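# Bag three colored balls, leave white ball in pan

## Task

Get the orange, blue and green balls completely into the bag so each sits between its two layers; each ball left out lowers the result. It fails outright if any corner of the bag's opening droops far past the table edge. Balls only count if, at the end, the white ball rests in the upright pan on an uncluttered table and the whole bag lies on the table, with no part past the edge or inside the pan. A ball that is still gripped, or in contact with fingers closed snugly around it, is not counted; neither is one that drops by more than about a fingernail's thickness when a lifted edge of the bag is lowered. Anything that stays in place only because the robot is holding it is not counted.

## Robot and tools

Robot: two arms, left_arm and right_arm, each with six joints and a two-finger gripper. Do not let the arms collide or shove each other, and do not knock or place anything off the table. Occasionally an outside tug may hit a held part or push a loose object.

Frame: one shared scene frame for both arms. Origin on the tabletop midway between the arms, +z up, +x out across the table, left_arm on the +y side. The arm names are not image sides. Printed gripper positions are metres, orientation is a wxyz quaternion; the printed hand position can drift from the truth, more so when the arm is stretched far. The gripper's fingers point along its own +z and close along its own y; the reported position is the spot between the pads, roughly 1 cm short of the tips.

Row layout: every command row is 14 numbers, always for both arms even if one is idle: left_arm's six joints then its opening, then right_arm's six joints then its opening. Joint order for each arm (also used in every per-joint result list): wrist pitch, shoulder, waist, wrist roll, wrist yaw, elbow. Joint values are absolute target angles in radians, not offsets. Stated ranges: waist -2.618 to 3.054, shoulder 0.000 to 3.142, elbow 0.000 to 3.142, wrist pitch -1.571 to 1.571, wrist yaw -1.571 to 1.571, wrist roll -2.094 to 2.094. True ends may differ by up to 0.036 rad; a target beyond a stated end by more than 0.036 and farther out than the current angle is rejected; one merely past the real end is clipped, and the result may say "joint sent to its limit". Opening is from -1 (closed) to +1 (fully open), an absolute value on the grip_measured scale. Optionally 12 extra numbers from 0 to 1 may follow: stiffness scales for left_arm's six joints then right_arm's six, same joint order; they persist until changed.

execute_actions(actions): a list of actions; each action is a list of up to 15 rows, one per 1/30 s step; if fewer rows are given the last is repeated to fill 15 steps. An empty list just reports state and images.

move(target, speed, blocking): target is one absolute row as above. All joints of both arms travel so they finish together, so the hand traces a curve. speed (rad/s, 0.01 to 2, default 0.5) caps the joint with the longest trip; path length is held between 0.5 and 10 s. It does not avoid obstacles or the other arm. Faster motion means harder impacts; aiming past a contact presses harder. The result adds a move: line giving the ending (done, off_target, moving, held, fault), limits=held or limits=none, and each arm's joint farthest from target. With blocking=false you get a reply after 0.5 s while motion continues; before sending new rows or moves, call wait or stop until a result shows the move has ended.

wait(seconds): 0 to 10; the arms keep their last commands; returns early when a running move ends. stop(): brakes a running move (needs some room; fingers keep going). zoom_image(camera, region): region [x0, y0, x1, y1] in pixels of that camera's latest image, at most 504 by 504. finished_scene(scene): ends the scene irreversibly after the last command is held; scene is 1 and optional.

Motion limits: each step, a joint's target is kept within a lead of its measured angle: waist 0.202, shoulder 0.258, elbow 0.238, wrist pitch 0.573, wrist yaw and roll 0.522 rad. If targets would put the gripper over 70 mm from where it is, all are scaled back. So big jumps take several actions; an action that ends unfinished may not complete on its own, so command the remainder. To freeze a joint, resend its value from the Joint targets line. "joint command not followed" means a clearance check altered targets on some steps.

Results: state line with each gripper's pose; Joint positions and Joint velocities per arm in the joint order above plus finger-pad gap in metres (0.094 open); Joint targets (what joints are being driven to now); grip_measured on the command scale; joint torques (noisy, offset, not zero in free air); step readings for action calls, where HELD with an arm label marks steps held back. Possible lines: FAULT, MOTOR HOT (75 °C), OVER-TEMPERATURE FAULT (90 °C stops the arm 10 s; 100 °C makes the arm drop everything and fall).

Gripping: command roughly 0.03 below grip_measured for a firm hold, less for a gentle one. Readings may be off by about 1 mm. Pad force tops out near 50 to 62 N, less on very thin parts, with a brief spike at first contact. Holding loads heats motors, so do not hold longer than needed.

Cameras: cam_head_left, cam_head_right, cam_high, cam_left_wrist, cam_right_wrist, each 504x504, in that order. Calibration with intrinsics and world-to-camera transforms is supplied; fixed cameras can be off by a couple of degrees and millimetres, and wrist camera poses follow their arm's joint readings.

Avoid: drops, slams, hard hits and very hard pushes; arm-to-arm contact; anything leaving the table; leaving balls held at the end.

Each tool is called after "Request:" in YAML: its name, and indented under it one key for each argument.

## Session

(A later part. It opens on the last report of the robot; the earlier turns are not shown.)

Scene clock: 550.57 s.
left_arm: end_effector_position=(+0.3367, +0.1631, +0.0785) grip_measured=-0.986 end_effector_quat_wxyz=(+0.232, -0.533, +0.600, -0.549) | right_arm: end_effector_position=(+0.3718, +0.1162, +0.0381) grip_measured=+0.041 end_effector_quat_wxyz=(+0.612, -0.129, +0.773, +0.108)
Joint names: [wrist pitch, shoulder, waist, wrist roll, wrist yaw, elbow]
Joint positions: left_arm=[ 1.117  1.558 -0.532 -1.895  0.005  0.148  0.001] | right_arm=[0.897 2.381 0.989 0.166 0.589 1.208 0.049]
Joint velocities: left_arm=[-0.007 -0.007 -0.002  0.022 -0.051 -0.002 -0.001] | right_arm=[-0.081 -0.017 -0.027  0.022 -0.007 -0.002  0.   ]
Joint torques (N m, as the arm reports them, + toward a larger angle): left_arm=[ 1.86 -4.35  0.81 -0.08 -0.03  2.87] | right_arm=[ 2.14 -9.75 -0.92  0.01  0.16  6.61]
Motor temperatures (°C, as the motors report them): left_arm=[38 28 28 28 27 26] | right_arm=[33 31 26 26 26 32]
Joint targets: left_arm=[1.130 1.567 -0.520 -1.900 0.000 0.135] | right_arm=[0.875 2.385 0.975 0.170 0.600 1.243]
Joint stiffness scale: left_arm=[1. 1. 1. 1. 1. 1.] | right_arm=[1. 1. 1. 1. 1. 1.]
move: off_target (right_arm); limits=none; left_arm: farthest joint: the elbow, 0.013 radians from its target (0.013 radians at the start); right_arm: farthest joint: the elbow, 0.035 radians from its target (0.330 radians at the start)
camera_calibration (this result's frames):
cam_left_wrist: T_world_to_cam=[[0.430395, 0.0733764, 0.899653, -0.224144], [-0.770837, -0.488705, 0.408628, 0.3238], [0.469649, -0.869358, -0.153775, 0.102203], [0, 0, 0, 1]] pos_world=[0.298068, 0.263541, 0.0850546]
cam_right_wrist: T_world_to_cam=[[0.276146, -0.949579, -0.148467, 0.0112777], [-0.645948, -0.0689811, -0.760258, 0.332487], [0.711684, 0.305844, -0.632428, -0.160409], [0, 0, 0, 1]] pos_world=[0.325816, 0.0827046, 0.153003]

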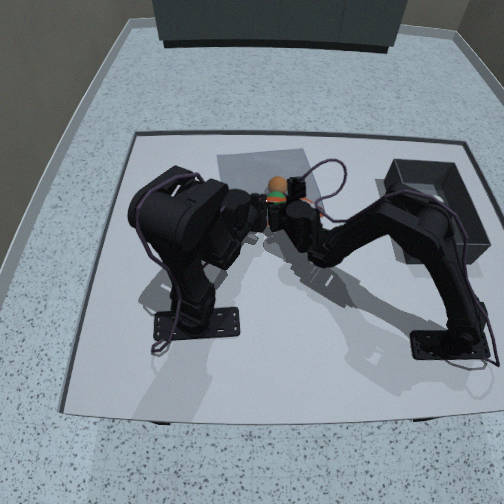

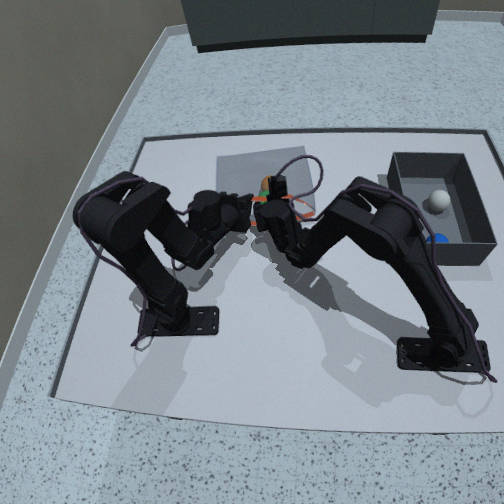

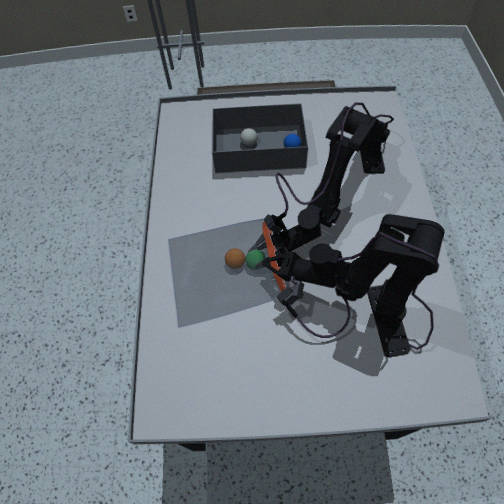

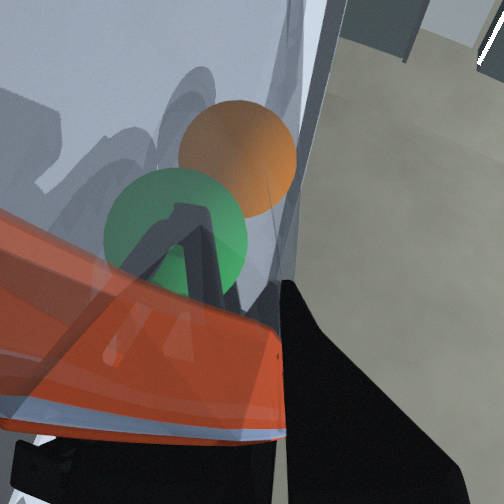

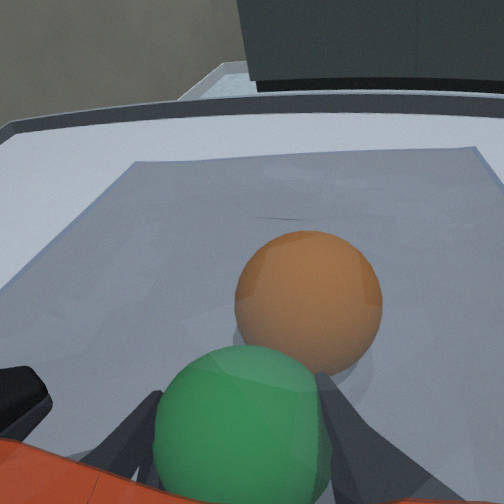

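Request:
move:
  target: [1.13,1.567,-0.52,-1.9,0,0.135,-1,0.86,2.424,0.93,0.17,0.6,1.323,0.03]
  speed: 0.08

Request:
execute_actions:
  actions:
    - [[1.13,1.567,-0.52,-1.9,0,0.135,-1,0.86,2.424,0.93,0.17,0.6,1.323,0.2]]
    - [[1.13,1.567,-0.52,-1.9,0,0.135,-1,0.86,2.424,0.93,0.17,0.6,1.323,0.4]]

Request:
move:
  target: [1.13,1.567,-0.52,-1.9,0,0.135,-1,1.065,2.146,1.074,0.17,0.6,0.805,0.4]
  speed: 0.25

Scene clock: 555.80 s.
left_arm: end_effector_position=(+0.3368, +0.1632, +0.0786) grip_measured=-0.986 end_effector_quat_wxyz=(+0.233, -0.533, +0.600, -0.549) | right_arm: end_effector_position=(+0.4000, +0.1088, +0.0386) grip_measured=+0.041 end_effector_quat_wxyz=(+0.619, -0.108, +0.772, +0.098)
Joint names: [wrist pitch, shoulder, waist, wrist roll, wrist yaw, elbow]
Joint positions: left_arm=[ 1.117  1.558 -0.532 -1.895  0.005  0.148  0.001] | right_arm=[0.874 2.423 0.942 0.166 0.589 1.286 0.049]
Joint velocities: left_arm=[-0.007 -0.007 -0.012  0.081  0.051 -0.017 -0.001] | right_arm=[-0.022 -0.017 -0.027  0.051 -0.022  0.017 -0.   ]
Joint torques (N m, as the arm reports them, + toward a larger angle): left_arm=[ 1.86 -4.34  0.79 -0.08 -0.02  2.87] | right_arm=[  2.22 -10.3   -0.84   0.02   0.16   6.84]
Motor temperatures (°C, as the motors report them): left_arm=[38 28 28 28 27 26] | right_arm=[33 31 26 26 26 32]
Joint targets: left_arm=[1.130 1.567 -0.520 -1.900 0.000 0.135] | right_arm=[0.860 2.424 0.930 0.170 0.600 1.323]
Joint stiffness scale: left_arm=[1. 1. 1. 1. 1. 1.] | right_arm=[1. 1. 1. 1. 1. 1.]
move: off_target (right_arm); limits=none; left_arm: farthest joint: the elbow, 0.013 radians from its target (0.013 radians at the start); right_arm: farthest joint: the elbow, 0.037 radians from its target (0.115 radians at the start)
camera_calibration (this result's frames):
cam_left_wrist: T_world_to_cam=[[0.430015, 0.0735898, 0.899817, -0.224173], [-0.770819, -0.488961, 0.408357, 0.323886], [0.470026, -0.869196, -0.153536, 0.102063], [0, 0, 0, 1]] pos_world=[0.298083, 0.263577, 0.0851239]
cam_right_wrist: T_world_to_cam=[[0.233045, -0.959661, -0.157294, 0.0152141], [-0.64159, -0.0301779, -0.766453, 0.344844], [0.730788, 0.279537, -0.622742, -0.183045], [0, 0, 0, 1]] pos_world=[0.351471, 0.076175, 0.15271]

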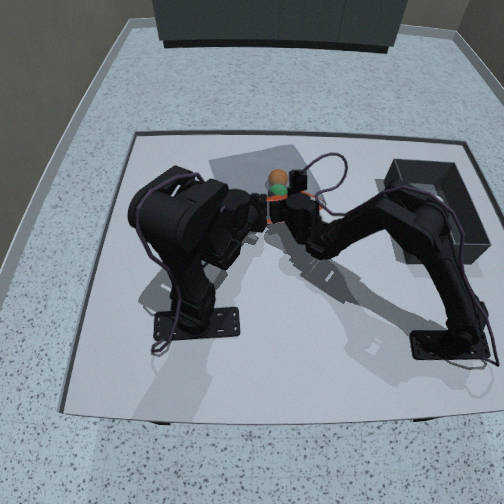

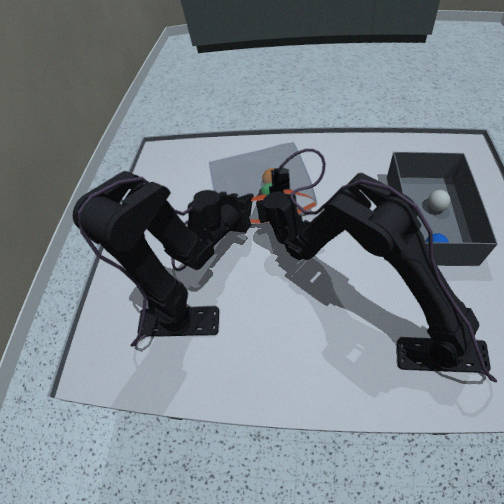

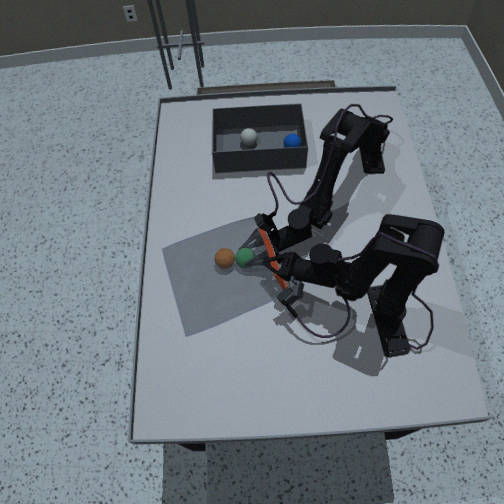

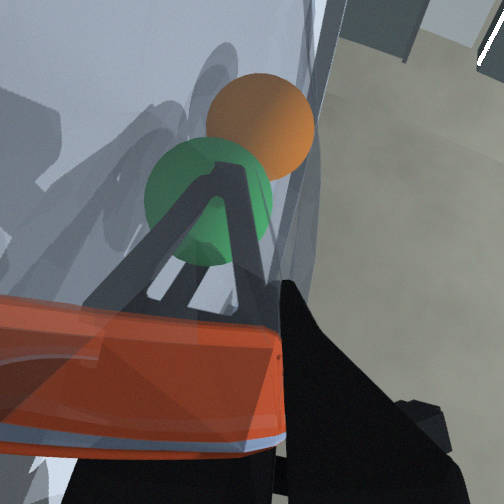

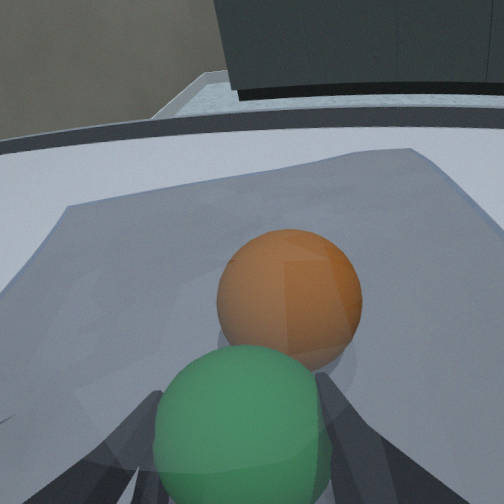

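Scene clock: 556.80 s.
left_arm: end_effector_position=(+0.3372, +0.1640, +0.0788) grip_measured=-0.986 end_effector_quat_wxyz=(+0.234, -0.534, +0.599, -0.549) | right_arm: end_effector_position=(+0.4004, +0.1073, +0.0367) grip_measured=+0.397 end_effector_quat_wxyz=(+0.616, -0.108, +0.774, +0.094)
Joint names: [wrist pitch, shoulder, waist, wrist roll, wrist yaw, elbow]
Joint positions: left_arm=[ 1.118  1.558 -0.531 -1.895  0.002  0.148  0.001] | right_arm=[0.865 2.423 0.941 0.167 0.591 1.286 0.066]
Joint velocities: left_arm=[ 0.037 -0.017  0.002 -0.007  0.007 -0.002 -0.   ] | right_arm=[-0.081 -0.007  0.007  0.037 -0.022 -0.012 -0.   ]
Joint torques (N m, as the arm reports them, + toward a larger angle): left_arm=[ 1.85 -4.31  0.7  -0.08 -0.01  2.91] | right_arm=[  2.31 -10.3   -0.67   0.     0.14   6.83]
Motor temperatures (°C, as the motors report them): left_arm=[38 28 28 28 27 26] | right_arm=[33 32 26 26 26 32]
Joint targets: left_arm=[1.130 1.567 -0.520 -1.900 -0.000 0.135] | right_arm=[0.860 2.424 0.930 0.170 0.600 1.323]
Joint stiffness scale: left_arm=[1. 1. 1. 1. 1. 1.] | right_arm=[1. 1. 1. 1. 1. 1.]
Step readings (joint positions; steps 1 to 15: 1st action; 16 to 30: 2nd action):
0: left_arm=[1.117 1.558 -0.532 -1.895 0.005 0.148] | right_arm=[0.874 2.423 0.942 0.166 0.589 1.286]
1: left_arm=[1.117 1.558 -0.532 -1.895 0.005 0.148] | right_arm=[0.874 2.423 0.942 0.167 0.589 1.286]
2: left_arm=[1.117 1.558 -0.532 -1.895 0.005 0.148] | right_arm=[0.873 2.423 0.942 0.167 0.589 1.286]
4: left_arm=[1.117 1.558 -0.532 -1.895 0.005 0.148] | right_arm=[0.873 2.423 0.942 0.167 0.589 1.286]
8: left_arm=[1.117 1.558 -0.532 -1.895 0.005 0.148] | right_arm=[0.873 2.423 0.942 0.167 0.589 1.286]
15: left_arm=[1.117 1.558 -0.532 -1.895 0.005 0.148] | right_arm=[0.873 2.423 0.942 0.167 0.589 1.286]
16: left_arm=[1.117 1.558 -0.532 -1.895 0.005 0.148] | right_arm=[0.873 2.423 0.942 0.167 0.589 1.286]
17: left_arm=[1.117 1.558 -0.531 -1.895 0.002 0.148] | right_arm=[0.871 2.423 0.942 0.167 0.591 1.286]
19: left_arm=[1.118 1.558 -0.531 -1.895 0.002 0.148] | right_arm=[0.868 2.423 0.941 0.167 0.591 1.286]
23: left_arm=[1.118 1.558 -0.531 -1.895 0.002 0.148] | right_arm=[0.866 2.423 0.941 0.167 0.591 1.286]
30: Joint positions above
camera_calibration (this result's frames):
cam_left_wrist: T_world_to_cam=[[0.428796, 0.0750076, 0.900282, -0.224467], [-0.769231, -0.492257, 0.40739, 0.324702], [0.473727, -0.867212, -0.15338, 0.101056], [0, 0, 0, 1]] pos_world=[0.298148, 0.264311, 0.0853029]
cam_right_wrist: T_world_to_cam=[[0.228422, -0.961663, -0.151746, 0.0152495], [-0.646046, -0.0331222, -0.762579, 0.345517], [0.728318, 0.272225, -0.628845, -0.182135], [0, 0, 0, 1]] pos_world=[0.352389, 0.0756909, 0.151263]

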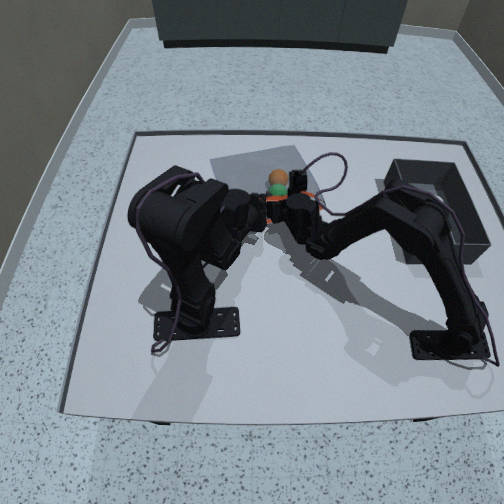

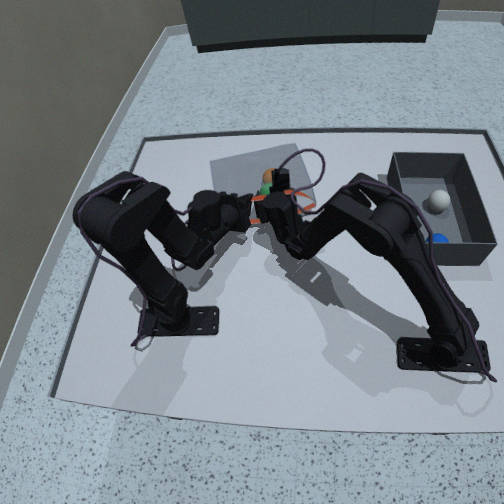

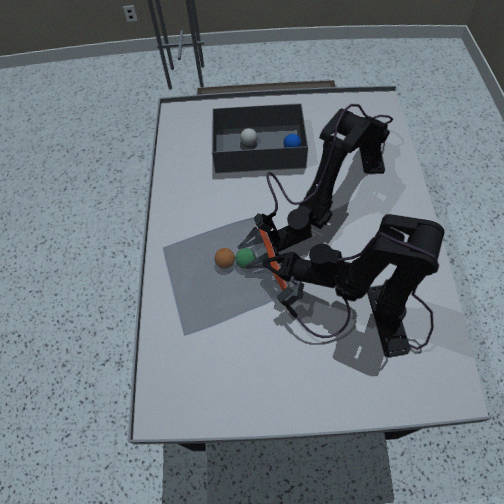

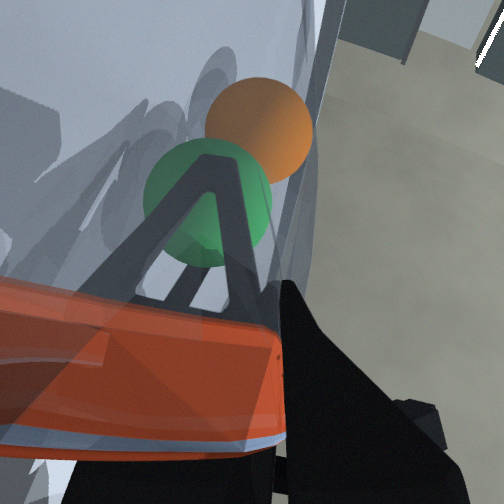

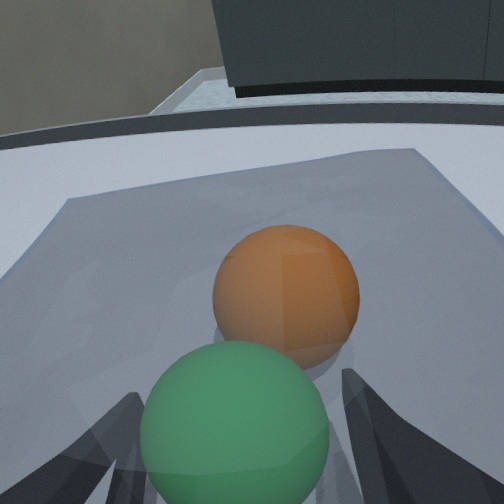

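Scene clock: 559.27 s.
left_arm: end_effector_position=(+0.3372, +0.1640, +0.0788) grip_measured=-0.986 end_effector_quat_wxyz=(+0.234, -0.534, +0.599, -0.549) | right_arm: end_effector_position=(+0.2988, +0.0769, +0.0477) grip_measured=+0.397 end_effector_quat_wxyz=(+0.603, -0.161, +0.771, +0.125)
Joint names: [wrist pitch, shoulder, waist, wrist roll, wrist yaw, elbow]
Joint positions: left_arm=[ 1.118  1.558 -0.531 -1.895  0.002  0.148  0.001] | right_arm=[1.049 2.17  1.063 0.167 0.591 0.826 0.066]
Joint velocities: left_arm=[ 0.037 -0.002  0.007  0.022 -0.022 -0.002  0.001] | right_arm=[-0.037 -0.012  0.002 -0.022 -0.007 -0.017  0.   ]
Joint torques (N m, as the arm reports them, + toward a larger angle): left_arm=[ 1.86 -4.32  0.73 -0.07  0.    2.89] | right_arm=[ 2.55 -9.85  0.78  0.    0.14  2.39]
Motor temperatures (°C, as the motors report them): left_arm=[38 28 28 28 27 26] | right_arm=[33 32 26 26 26 32]
Joint targets: left_arm=[1.130 1.567 -0.520 -1.900 0.000 0.135] | right_arm=[1.065 2.146 1.074 0.170 0.600 0.805]
Joint stiffness scale: left_arm=[1. 1. 1. 1. 1. 1.] | right_arm=[1. 1. 1. 1. 1. 1.]
move: off_target (right_arm); limits=none; left_arm: farthest joint: the elbow, 0.013 radians from its target (0.013 radians at the start); right_arm: farthest joint: the shoulder, 0.024 radians from its target (0.277 radians at the start)
camera_calibration (this result's frames):
cam_left_wrist: T_world_to_cam=[[0.428796, 0.0750076, 0.900282, -0.224467], [-0.769231, -0.492257, 0.40739, 0.324702], [0.473727, -0.867212, -0.15338, 0.101056], [0, 0, 0, 1]] pos_world=[0.298148, 0.264311, 0.0853029]
cam_right_wrist: T_world_to_cam=[[0.342394, -0.929477, -0.137252, -0.0262711], [-0.646505, -0.127073, -0.752252, 0.294092], [0.68176, 0.346301, -0.644421, -0.0839718], [0, 0, 0, 1]] pos_world=[0.256376, 0.0420323, 0.163512]

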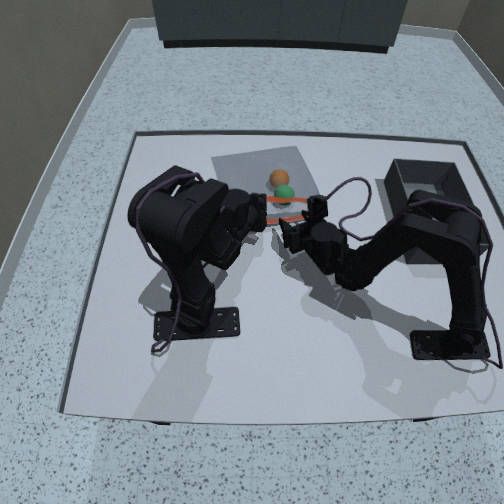

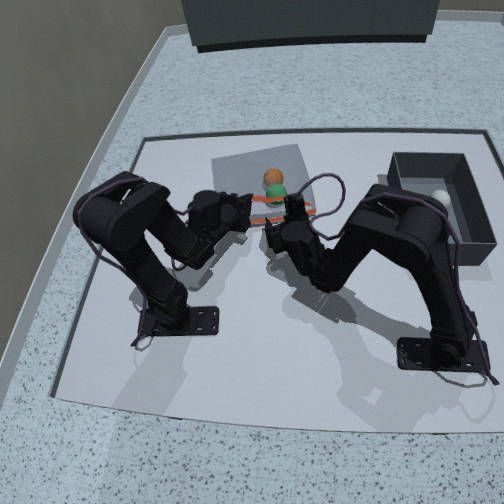

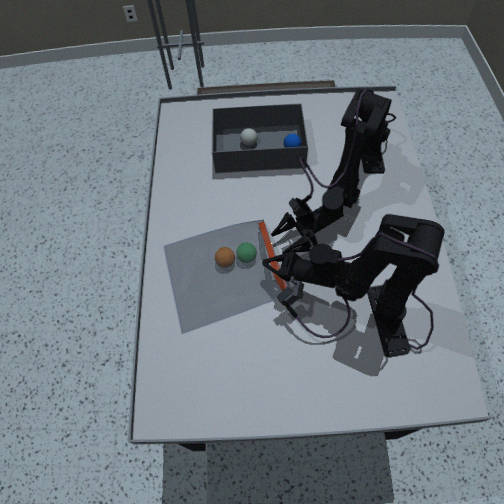

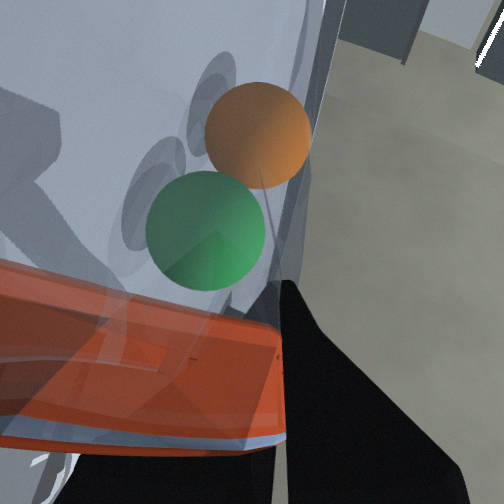

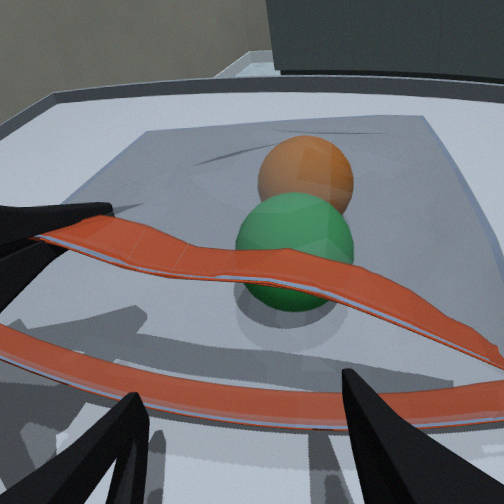

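Request:
move:
  target: [1.13,1.567,-0.52,-1.9,0,0.135,-1,1.0,1.8,1.1,0.17,0.6,0.5,0.7]
  speed: 0.5

Request:
move:
  target: [1.13,1.567,-0.52,-1.9,0,0.135,-1,-0.3,1.35,0.4,0,0,1.05,0.7]
  speed: 0.8

Request:
move:
  target: [1.13,1.567,-0.52,-1.9,0,0.135,-1,-1.53,1.704,-0.096,0,0,1.567,0.7]
  speed: 0.8

Scene clock: 579.73 s.
left_arm: end_effector_position=(+0.3372, +0.1640, +0.0788) grip_measured=-0.986 end_effector_quat_wxyz=(+0.234, -0.534, +0.599, -0.549) | right_arm: end_effector_position=(+0.2528, +0.0214, +0.0915) grip_measured=+0.697 end_effector_quat_wxyz=(+0.602, -0.170, +0.769, +0.133)
Joint names: [wrist pitch, shoulder, waist, wrist roll, wrist yaw, elbow]
Joint positions: left_arm=[ 1.118  1.558 -0.531 -1.895  0.002  0.148  0.001] | right_arm=[1.006 1.82  1.088 0.167 0.591 0.52  0.08 ]
Joint velocities: left_arm=[-0.022 -0.017 -0.017 -0.037  0.007 -0.017 -0.   ] | right_arm=[-0.037 -0.002  0.017  0.007 -0.022 -0.012 -0.001]
Joint torques (N m, as the arm reports them, + toward a larger angle): left_arm=[ 1.86 -4.35  0.67 -0.07  0.01  2.84] | right_arm=[ 2.31 -7.21  0.9   0.    0.14  2.61]
Motor temperatures (°C, as the motors report them): left_arm=[39 28 28 28 27 26] | right_arm=[34 33 26 26 26 31]
Joint targets: left_arm=[1.130 1.567 -0.520 -1.900 -0.000 0.135] | right_arm=[1.000 1.800 1.100 0.170 0.600 0.500]
Joint stiffness scale: left_arm=[1. 1. 1. 1. 1. 1.] | right_arm=[1. 1. 1. 1. 1. 1.]
move: done; limits=none; left_arm: farthest joint: the elbow, 0.013 radians from its target (0.013 radians at the start); right_arm: farthest joint: the shoulder, 0.020 radians from its target (0.370 radians at the start)
camera_calibration (this result's frames):
cam_left_wrist: T_world_to_cam=[[0.428796, 0.0750076, 0.900282, -0.224467], [-0.769231, -0.492257, 0.40739, 0.324702], [0.473727, -0.867212, -0.15338, 0.101056], [0, 0, 0, 1]] pos_world=[0.298148, 0.264311, 0.0853029]
cam_right_wrist: T_world_to_cam=[[0.365167, -0.920523, -0.138892, -0.0619667], [-0.642204, -0.141077, -0.753439, 0.289626], [0.673963, 0.364329, -0.64268, -0.00373736], [0, 0, 0, 1]] pos_world=[0.211146, -0.0148204, 0.207207]

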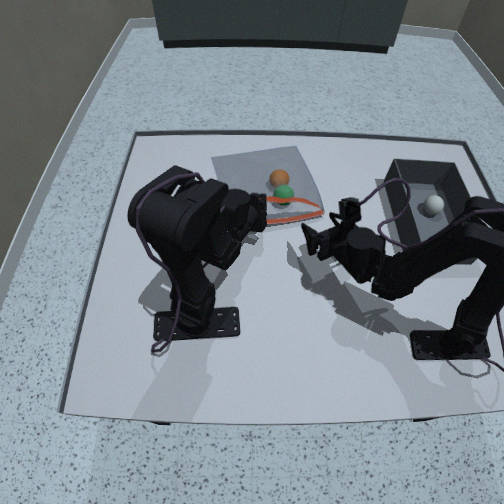

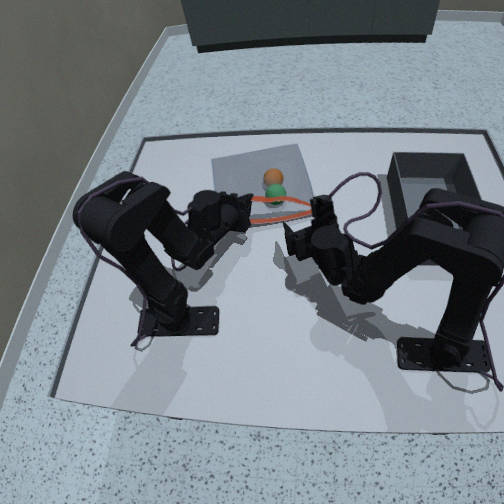

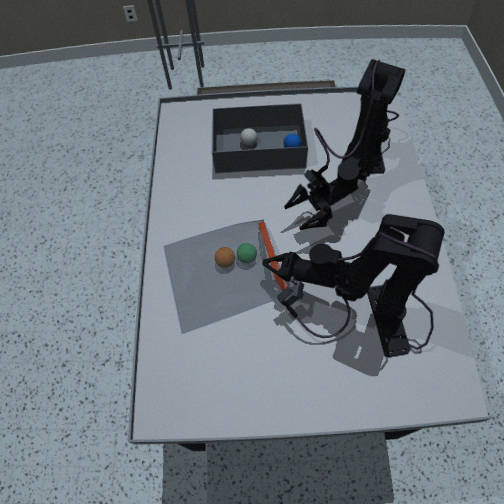

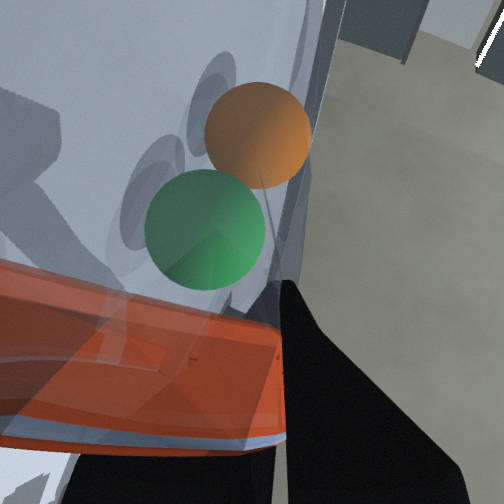

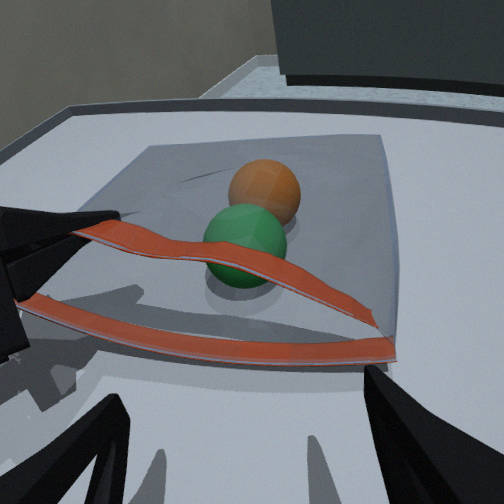

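Scene clock: 582.23 s.
left_arm: end_effector_position=(+0.3372, +0.1640, +0.0788) grip_measured=-0.986 end_effector_quat_wxyz=(+0.234, -0.534, +0.599, -0.549) | right_arm: end_effector_position=(+0.3462, -0.1424, +0.1992) grip_measured=+0.697 end_effector_quat_wxyz=(+0.438, -0.159, +0.881, +0.079)
Joint names: [wrist pitch, shoulder, waist, wrist roll, wrist yaw, elbow]
Joint positions: left_arm=[ 1.118  1.558 -0.531 -1.895  0.002  0.148  0.001] | right_arm=[-0.296  1.365  0.408  0.006  0.008  1.014  0.08 ]
Joint velocities: left_arm=[ 0.007  0.002 -0.007  0.022  0.051  0.007 -0.001] | right_arm=[-0.022 -0.012  0.007 -0.007  0.037 -0.017 -0.001]
Joint torques (N m, as the arm reports them, + toward a larger angle): left_arm=[ 1.85 -4.31  0.71 -0.09  0.    2.87] | right_arm=[ 2.23 -5.53 -0.52 -0.1  -0.1   8.33]
Motor temperatures (°C, as the motors report them): left_arm=[39 28 28 28 27 26] | right_arm=[34 33 26 26 26 31]
Joint targets: left_arm=[1.130 1.567 -0.520 -1.900 0.000 0.135] | right_arm=[-0.300 1.350 0.400 0.000 0.000 1.050]
Joint stiffness scale: left_arm=[1. 1. 1. 1. 1. 1.] | right_arm=[1. 1. 1. 1. 1. 1.]
move: off_target (right_arm); limits=none; left_arm: farthest joint: the elbow, 0.013 radians from its target (0.013 radians at the start); right_arm: farthest joint: the elbow, 0.036 radians from its target (0.530 radians at the start)
camera_calibration (this result's frames):
cam_left_wrist: T_world_to_cam=[[0.428796, 0.0750076, 0.900282, -0.224467], [-0.769231, -0.492257, 0.40739, 0.324702], [0.473727, -0.867212, -0.15338, 0.101056], [0, 0, 0, 1]] pos_world=[0.298148, 0.264311, 0.0853029]
cam_right_wrist: T_world_to_cam=[[0.245715, -0.963632, -0.10506, -0.203371], [-0.880717, -0.17666, -0.439465, 0.422638], [0.404923, 0.200511, -0.892095, 0.181684], [0, 0, 0, 1]] pos_world=[0.348628, -0.157742, 0.326448]

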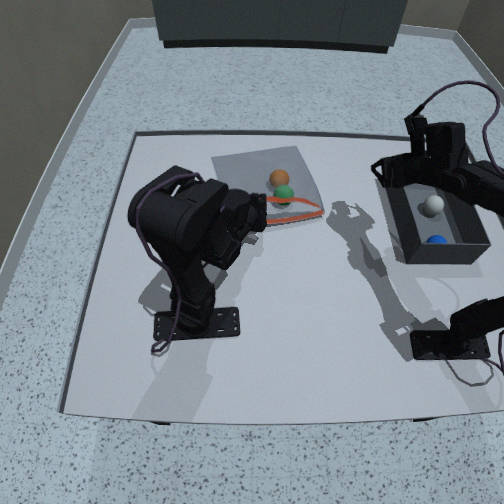

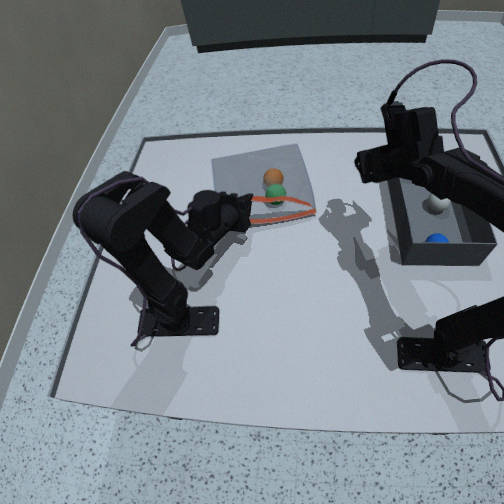

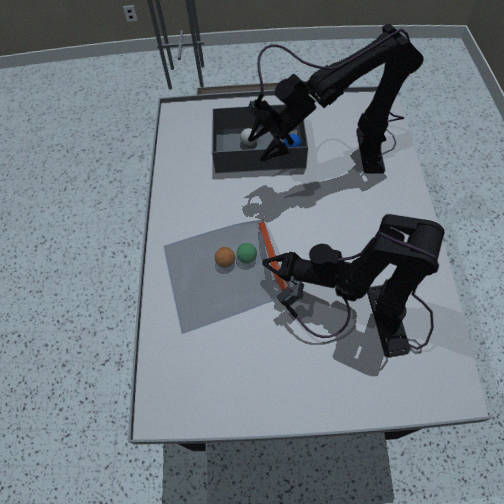

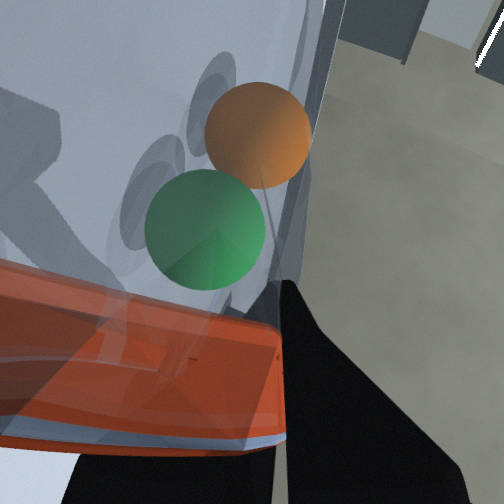

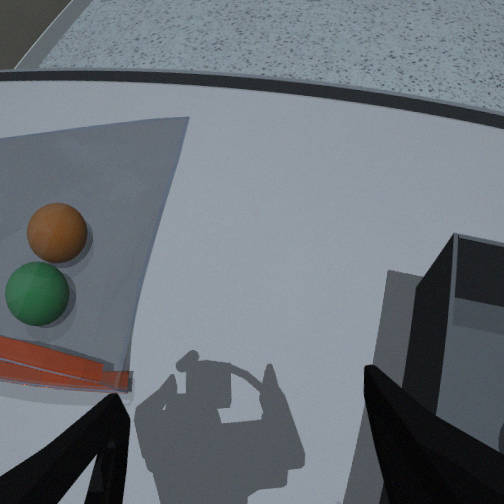

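Scene clock: 584.63 s.
left_arm: end_effector_position=(+0.3372, +0.1640, +0.0788) grip_measured=-0.986 end_effector_quat_wxyz=(+0.234, -0.534, +0.599, -0.549) | right_arm: end_effector_position=(+0.2312, -0.3263, +0.1501) grip_measured=+0.697 end_effector_quat_wxyz=(-0.063, +0.067, +0.996, +0.001)
Joint names: [wrist pitch, shoulder, waist, wrist roll, wrist yaw, elbow]
Joint positions: left_arm=[ 1.118  1.558 -0.531 -1.895  0.002  0.148  0.001] | right_arm=[-1.521  1.702 -0.088  0.005  0.006  1.526  0.08 ]
Joint velocities: left_arm=[ 0.007 -0.002  0.002 -0.037 -0.007 -0.007  0.001] | right_arm=[ 0.022  0.007 -0.007 -0.007  0.007  0.017  0.   ]
Joint torques (N m, as the arm reports them, + toward a larger angle): left_arm=[ 1.85 -4.35  0.68 -0.09  0.    2.9 ] | right_arm=[ 0.38 -5.65 -0.52 -0.08 -0.06  7.38]
Motor temperatures (°C, as the motors report them): left_arm=[39 28 28 28 27 26] | right_arm=[34 32 26 26 26 31]
Joint targets: left_arm=[1.130 1.567 -0.520 -1.900 0.000 0.135] | right_arm=[-1.530 1.704 -0.096 -0.000 -0.000 1.567]
Joint stiffness scale: left_arm=[1. 1. 1. 1. 1. 1.] | right_arm=[1. 1. 1. 1. 1. 1.]
move: off_target (right_arm); limits=none; left_arm: farthest joint: the elbow, 0.013 radians from its target (0.013 radians at the start); right_arm: farthest joint: the elbow, 0.041 radians from its target (0.553 radians at the start)
camera_calibration (this result's frames):
cam_left_wrist: T_world_to_cam=[[0.428796, 0.0750076, 0.900282, -0.224467], [-0.769231, -0.492257, 0.40739, 0.324702], [0.473727, -0.867212, -0.15338, 0.101056], [0, 0, 0, 1]] pos_world=[0.298148, 0.264311, 0.0853029]
cam_right_wrist: T_world_to_cam=[[-0.274042, -0.960592, 0.0465107, -0.259086], [-0.795985, 0.253692, 0.549589, 0.239604], [-0.53973, 0.113588, -0.83414, 0.402699], [0, 0, 0, 1]] pos_world=[0.33707, -0.355403, 0.216274]

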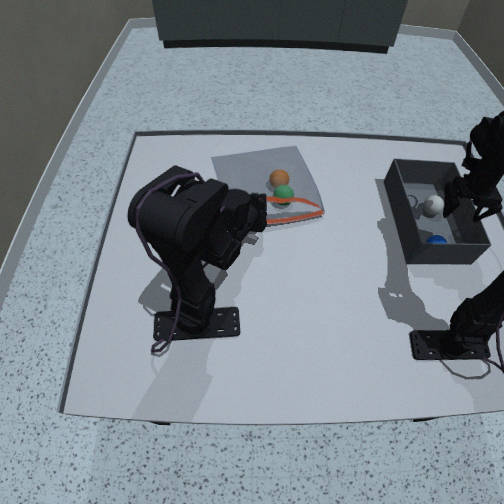

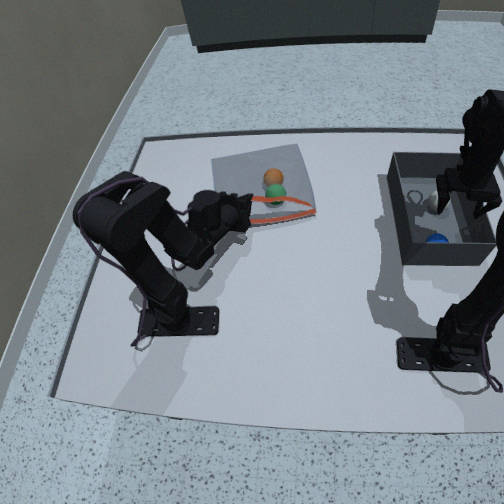

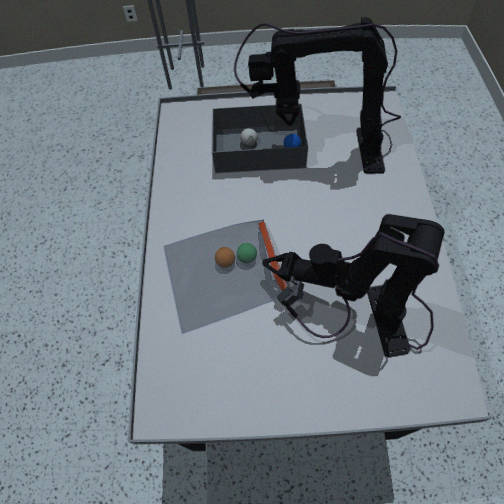

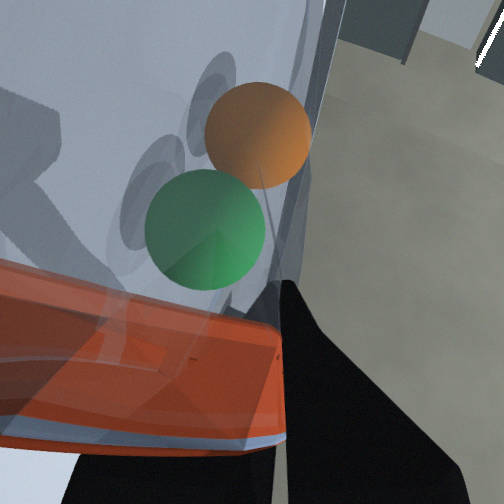

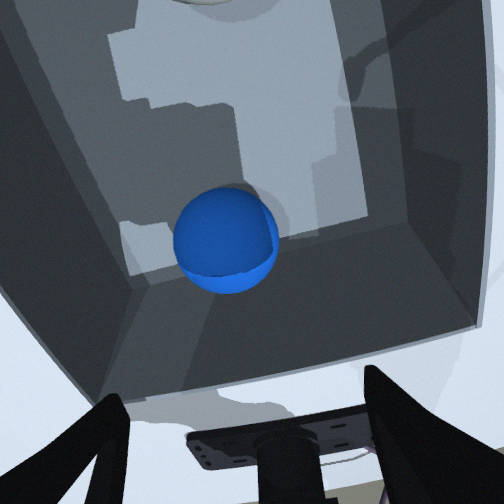

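Request:
move:
  target: [1.13,1.567,-0.52,-1.9,0,0.135,-1,-1.267,1.785,-0.06,0,0,1.303,0.7]
  speed: 0.25

Scene clock: 592.33 s.
left_arm: end_effector_position=(+0.3372, +0.1640, +0.0788) grip_measured=-0.986 end_effector_quat_wxyz=(+0.234, -0.534, +0.599, -0.549) | right_arm: end_effector_position=(+0.2348, -0.3223, +0.0746) grip_measured=+0.697 end_effector_quat_wxyz=(-0.090, +0.059, +0.994, +0.002)
Joint names: [wrist pitch, shoulder, waist, wrist roll, wrist yaw, elbow]
Joint positions: left_arm=[ 1.118  1.558 -0.531 -1.895  0.002  0.148  0.001] | right_arm=[-1.28   1.788 -0.072  0.005  0.006  1.318  0.08 ]
Joint velocities: left_arm=[ 0.007 -0.017 -0.012 -0.037 -0.007 -0.007  0.   ] | right_arm=[ 0.066  0.007 -0.012  0.007 -0.007 -0.012  0.   ]
Joint torques (N m, as the arm reports them, + toward a larger angle): left_arm=[ 1.85 -4.32  0.71 -0.08  0.    2.9 ] | right_arm=[ 0.51 -6.51  0.86 -0.09 -0.06  3.7 ]
Motor temperatures (°C, as the motors report them): left_arm=[39 28 28 28 27 26] | right_arm=[32 31 26 26 26 32]
Joint targets: left_arm=[1.130 1.567 -0.520 -1.900 -0.000 0.135] | right_arm=[-1.267 1.785 -0.060 0.000 0.000 1.303]
Joint stiffness scale: left_arm=[1. 1. 1. 1. 1. 1.] | right_arm=[1. 1. 1. 1. 1. 1.]
move: done; limits=none; left_arm: farthest joint: the elbow, 0.013 radians from its target (0.013 radians at the start); right_arm: farthest joint: the elbow, 0.015 radians from its target (0.223 radians at the start)
camera_calibration (this result's frames):
cam_left_wrist: T_world_to_cam=[[0.428796, 0.0750076, 0.900282, -0.224467], [-0.769231, -0.492257, 0.40739, 0.324702], [0.473727, -0.867212, -0.15338, 0.101056], [0, 0, 0, 1]] pos_world=[0.298148, 0.264311, 0.0853029]
cam_right_wrist: T_world_to_cam=[[-0.25596, -0.965161, 0.054294, -0.257021], [-0.769857, 0.23749, 0.592384, 0.26842], [-0.58464, 0.109828, -0.803824, 0.348225], [0, 0, 0, 1]] pos_world=[0.344444, -0.350058, 0.134859]

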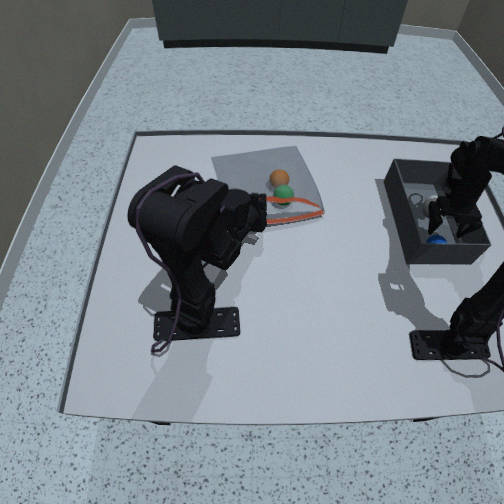

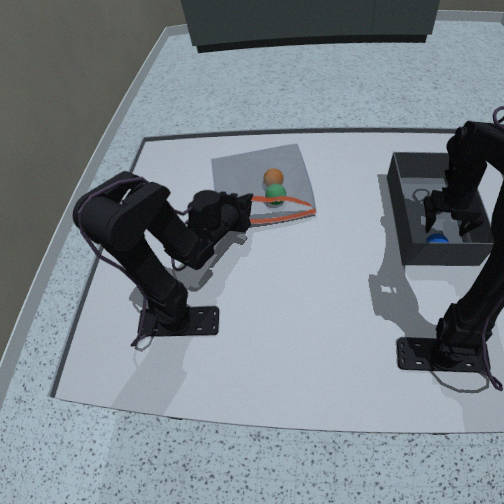

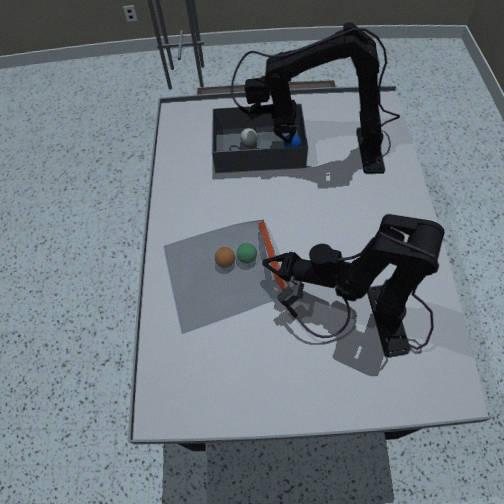

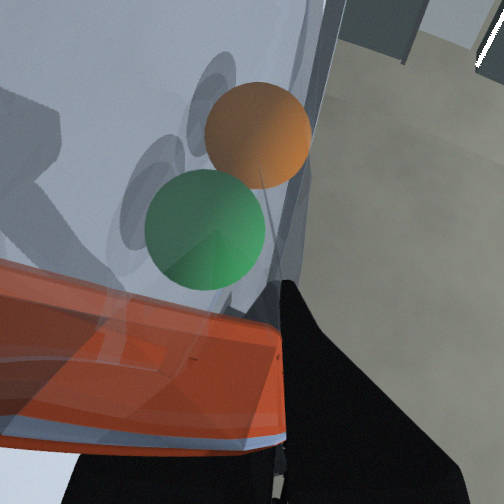

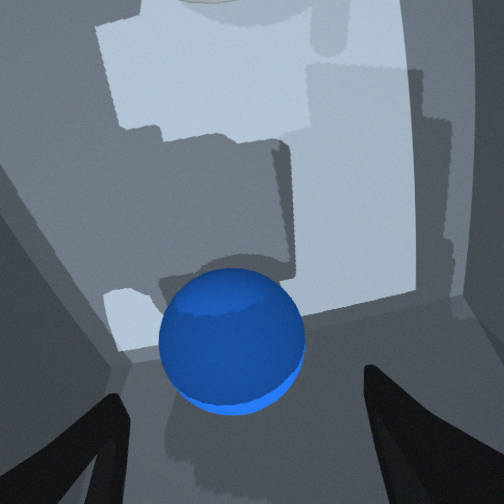

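Request:
move:
  target: [1.13,1.567,-0.52,-1.9,0,0.135,-1,-1.085,1.817,-0.048,0,0,1.15,0.7]
  speed: 0.12

Scene clock: 599.33 s.
left_arm: end_effector_position=(+0.3372, +0.1640, +0.0788) grip_measured=-0.986 end_effector_quat_wxyz=(+0.234, -0.534, +0.599, -0.549) | right_arm: end_effector_position=(+0.2291, -0.3185, +0.0298) grip_measured=+0.697 end_effector_quat_wxyz=(-0.088, +0.053, +0.995, +0.001)
Joint names: [wrist pitch, shoulder, waist, wrist roll, wrist yaw, elbow]
Joint positions: left_arm=[ 1.118  1.558 -0.531 -1.895  0.002  0.148  0.001] | right_arm=[-1.098  1.817 -0.061  0.005  0.006  1.167  0.08 ]
Joint velocities: left_arm=[ 0.022 -0.002 -0.007 -0.11   0.022 -0.002 -0.002] | right_arm=[-0.022 -0.022 -0.027  0.022 -0.007 -0.012  0.   ]
Joint torques (N m, as the arm reports them, + toward a larger angle): left_arm=[ 1.85 -4.32  0.72 -0.09  0.    2.87] | right_arm=[ 0.54 -6.27  0.88 -0.08 -0.06  3.34]
Motor temperatures (°C, as the motors report them): left_arm=[39 28 28 28 27 26] | right_arm=[31 31 26 26 26 31]
Joint targets: left_arm=[1.130 1.567 -0.520 -1.900 -0.000 0.135] | right_arm=[-1.085 1.817 -0.048 0.000 -0.000 1.150]
Joint stiffness scale: left_arm=[1. 1. 1. 1. 1. 1.] | right_arm=[1. 1. 1. 1. 1. 1.]
move: done; limits=none; left_arm: farthest joint: the elbow, 0.013 radians from its target (0.013 radians at the start); right_arm: farthest joint: the elbow, 0.017 radians from its target (0.168 radians at the start)
camera_calibration (this result's frames):
cam_left_wrist: T_world_to_cam=[[0.428796, 0.0750076, 0.900282, -0.224467], [-0.769231, -0.492257, 0.40739, 0.324702], [0.473727, -0.867212, -0.15338, 0.101056], [0, 0, 0, 1]] pos_world=[0.298148, 0.264311, 0.0853029]
cam_right_wrist: T_world_to_cam=[[-0.245042, -0.968013, 0.0539055, -0.255802], [-0.774095, 0.228824, 0.590268, 0.287914], [-0.583721, 0.102912, -0.805406, 0.306135], [0, 0, 0, 1]] pos_world=[0.338888, -0.345007, 0.0904051]

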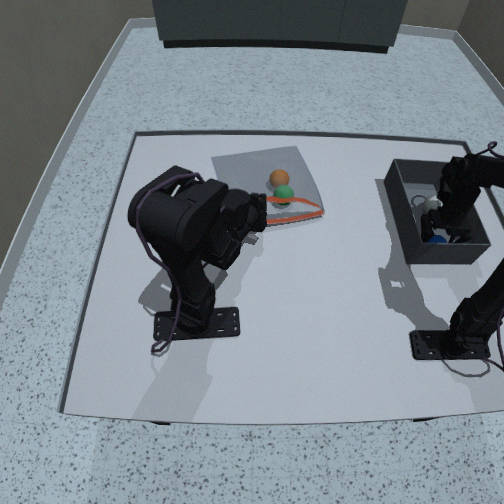

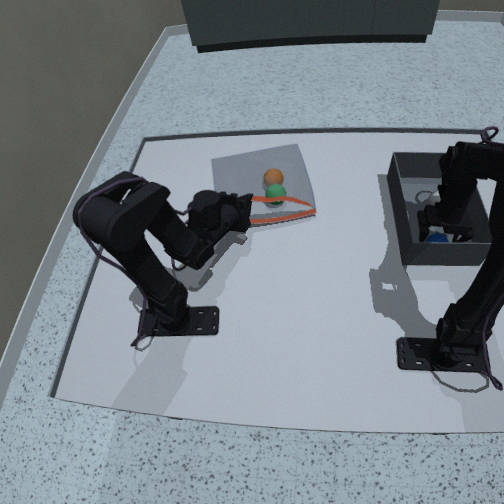

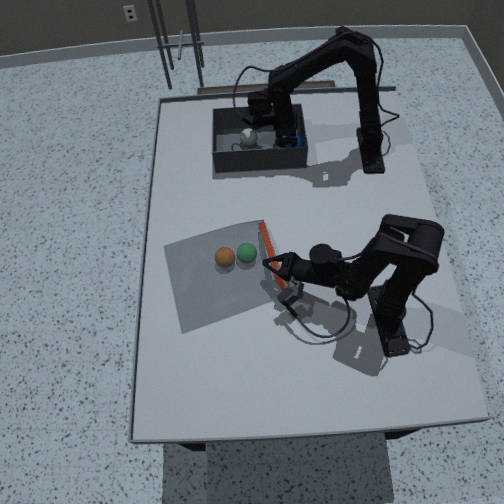

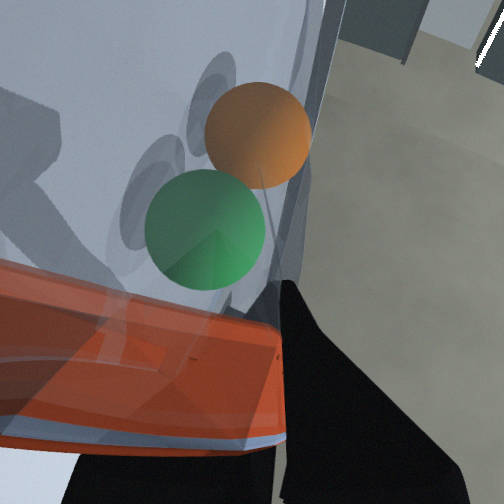

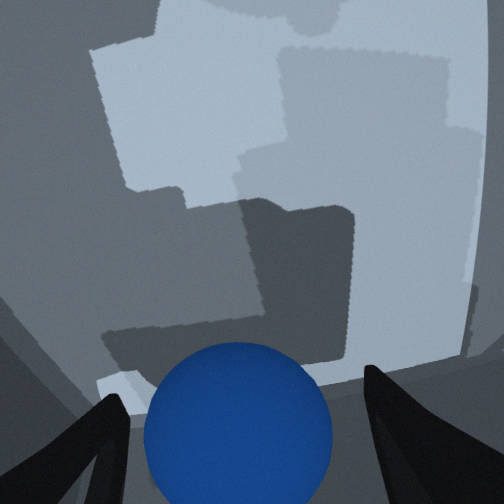

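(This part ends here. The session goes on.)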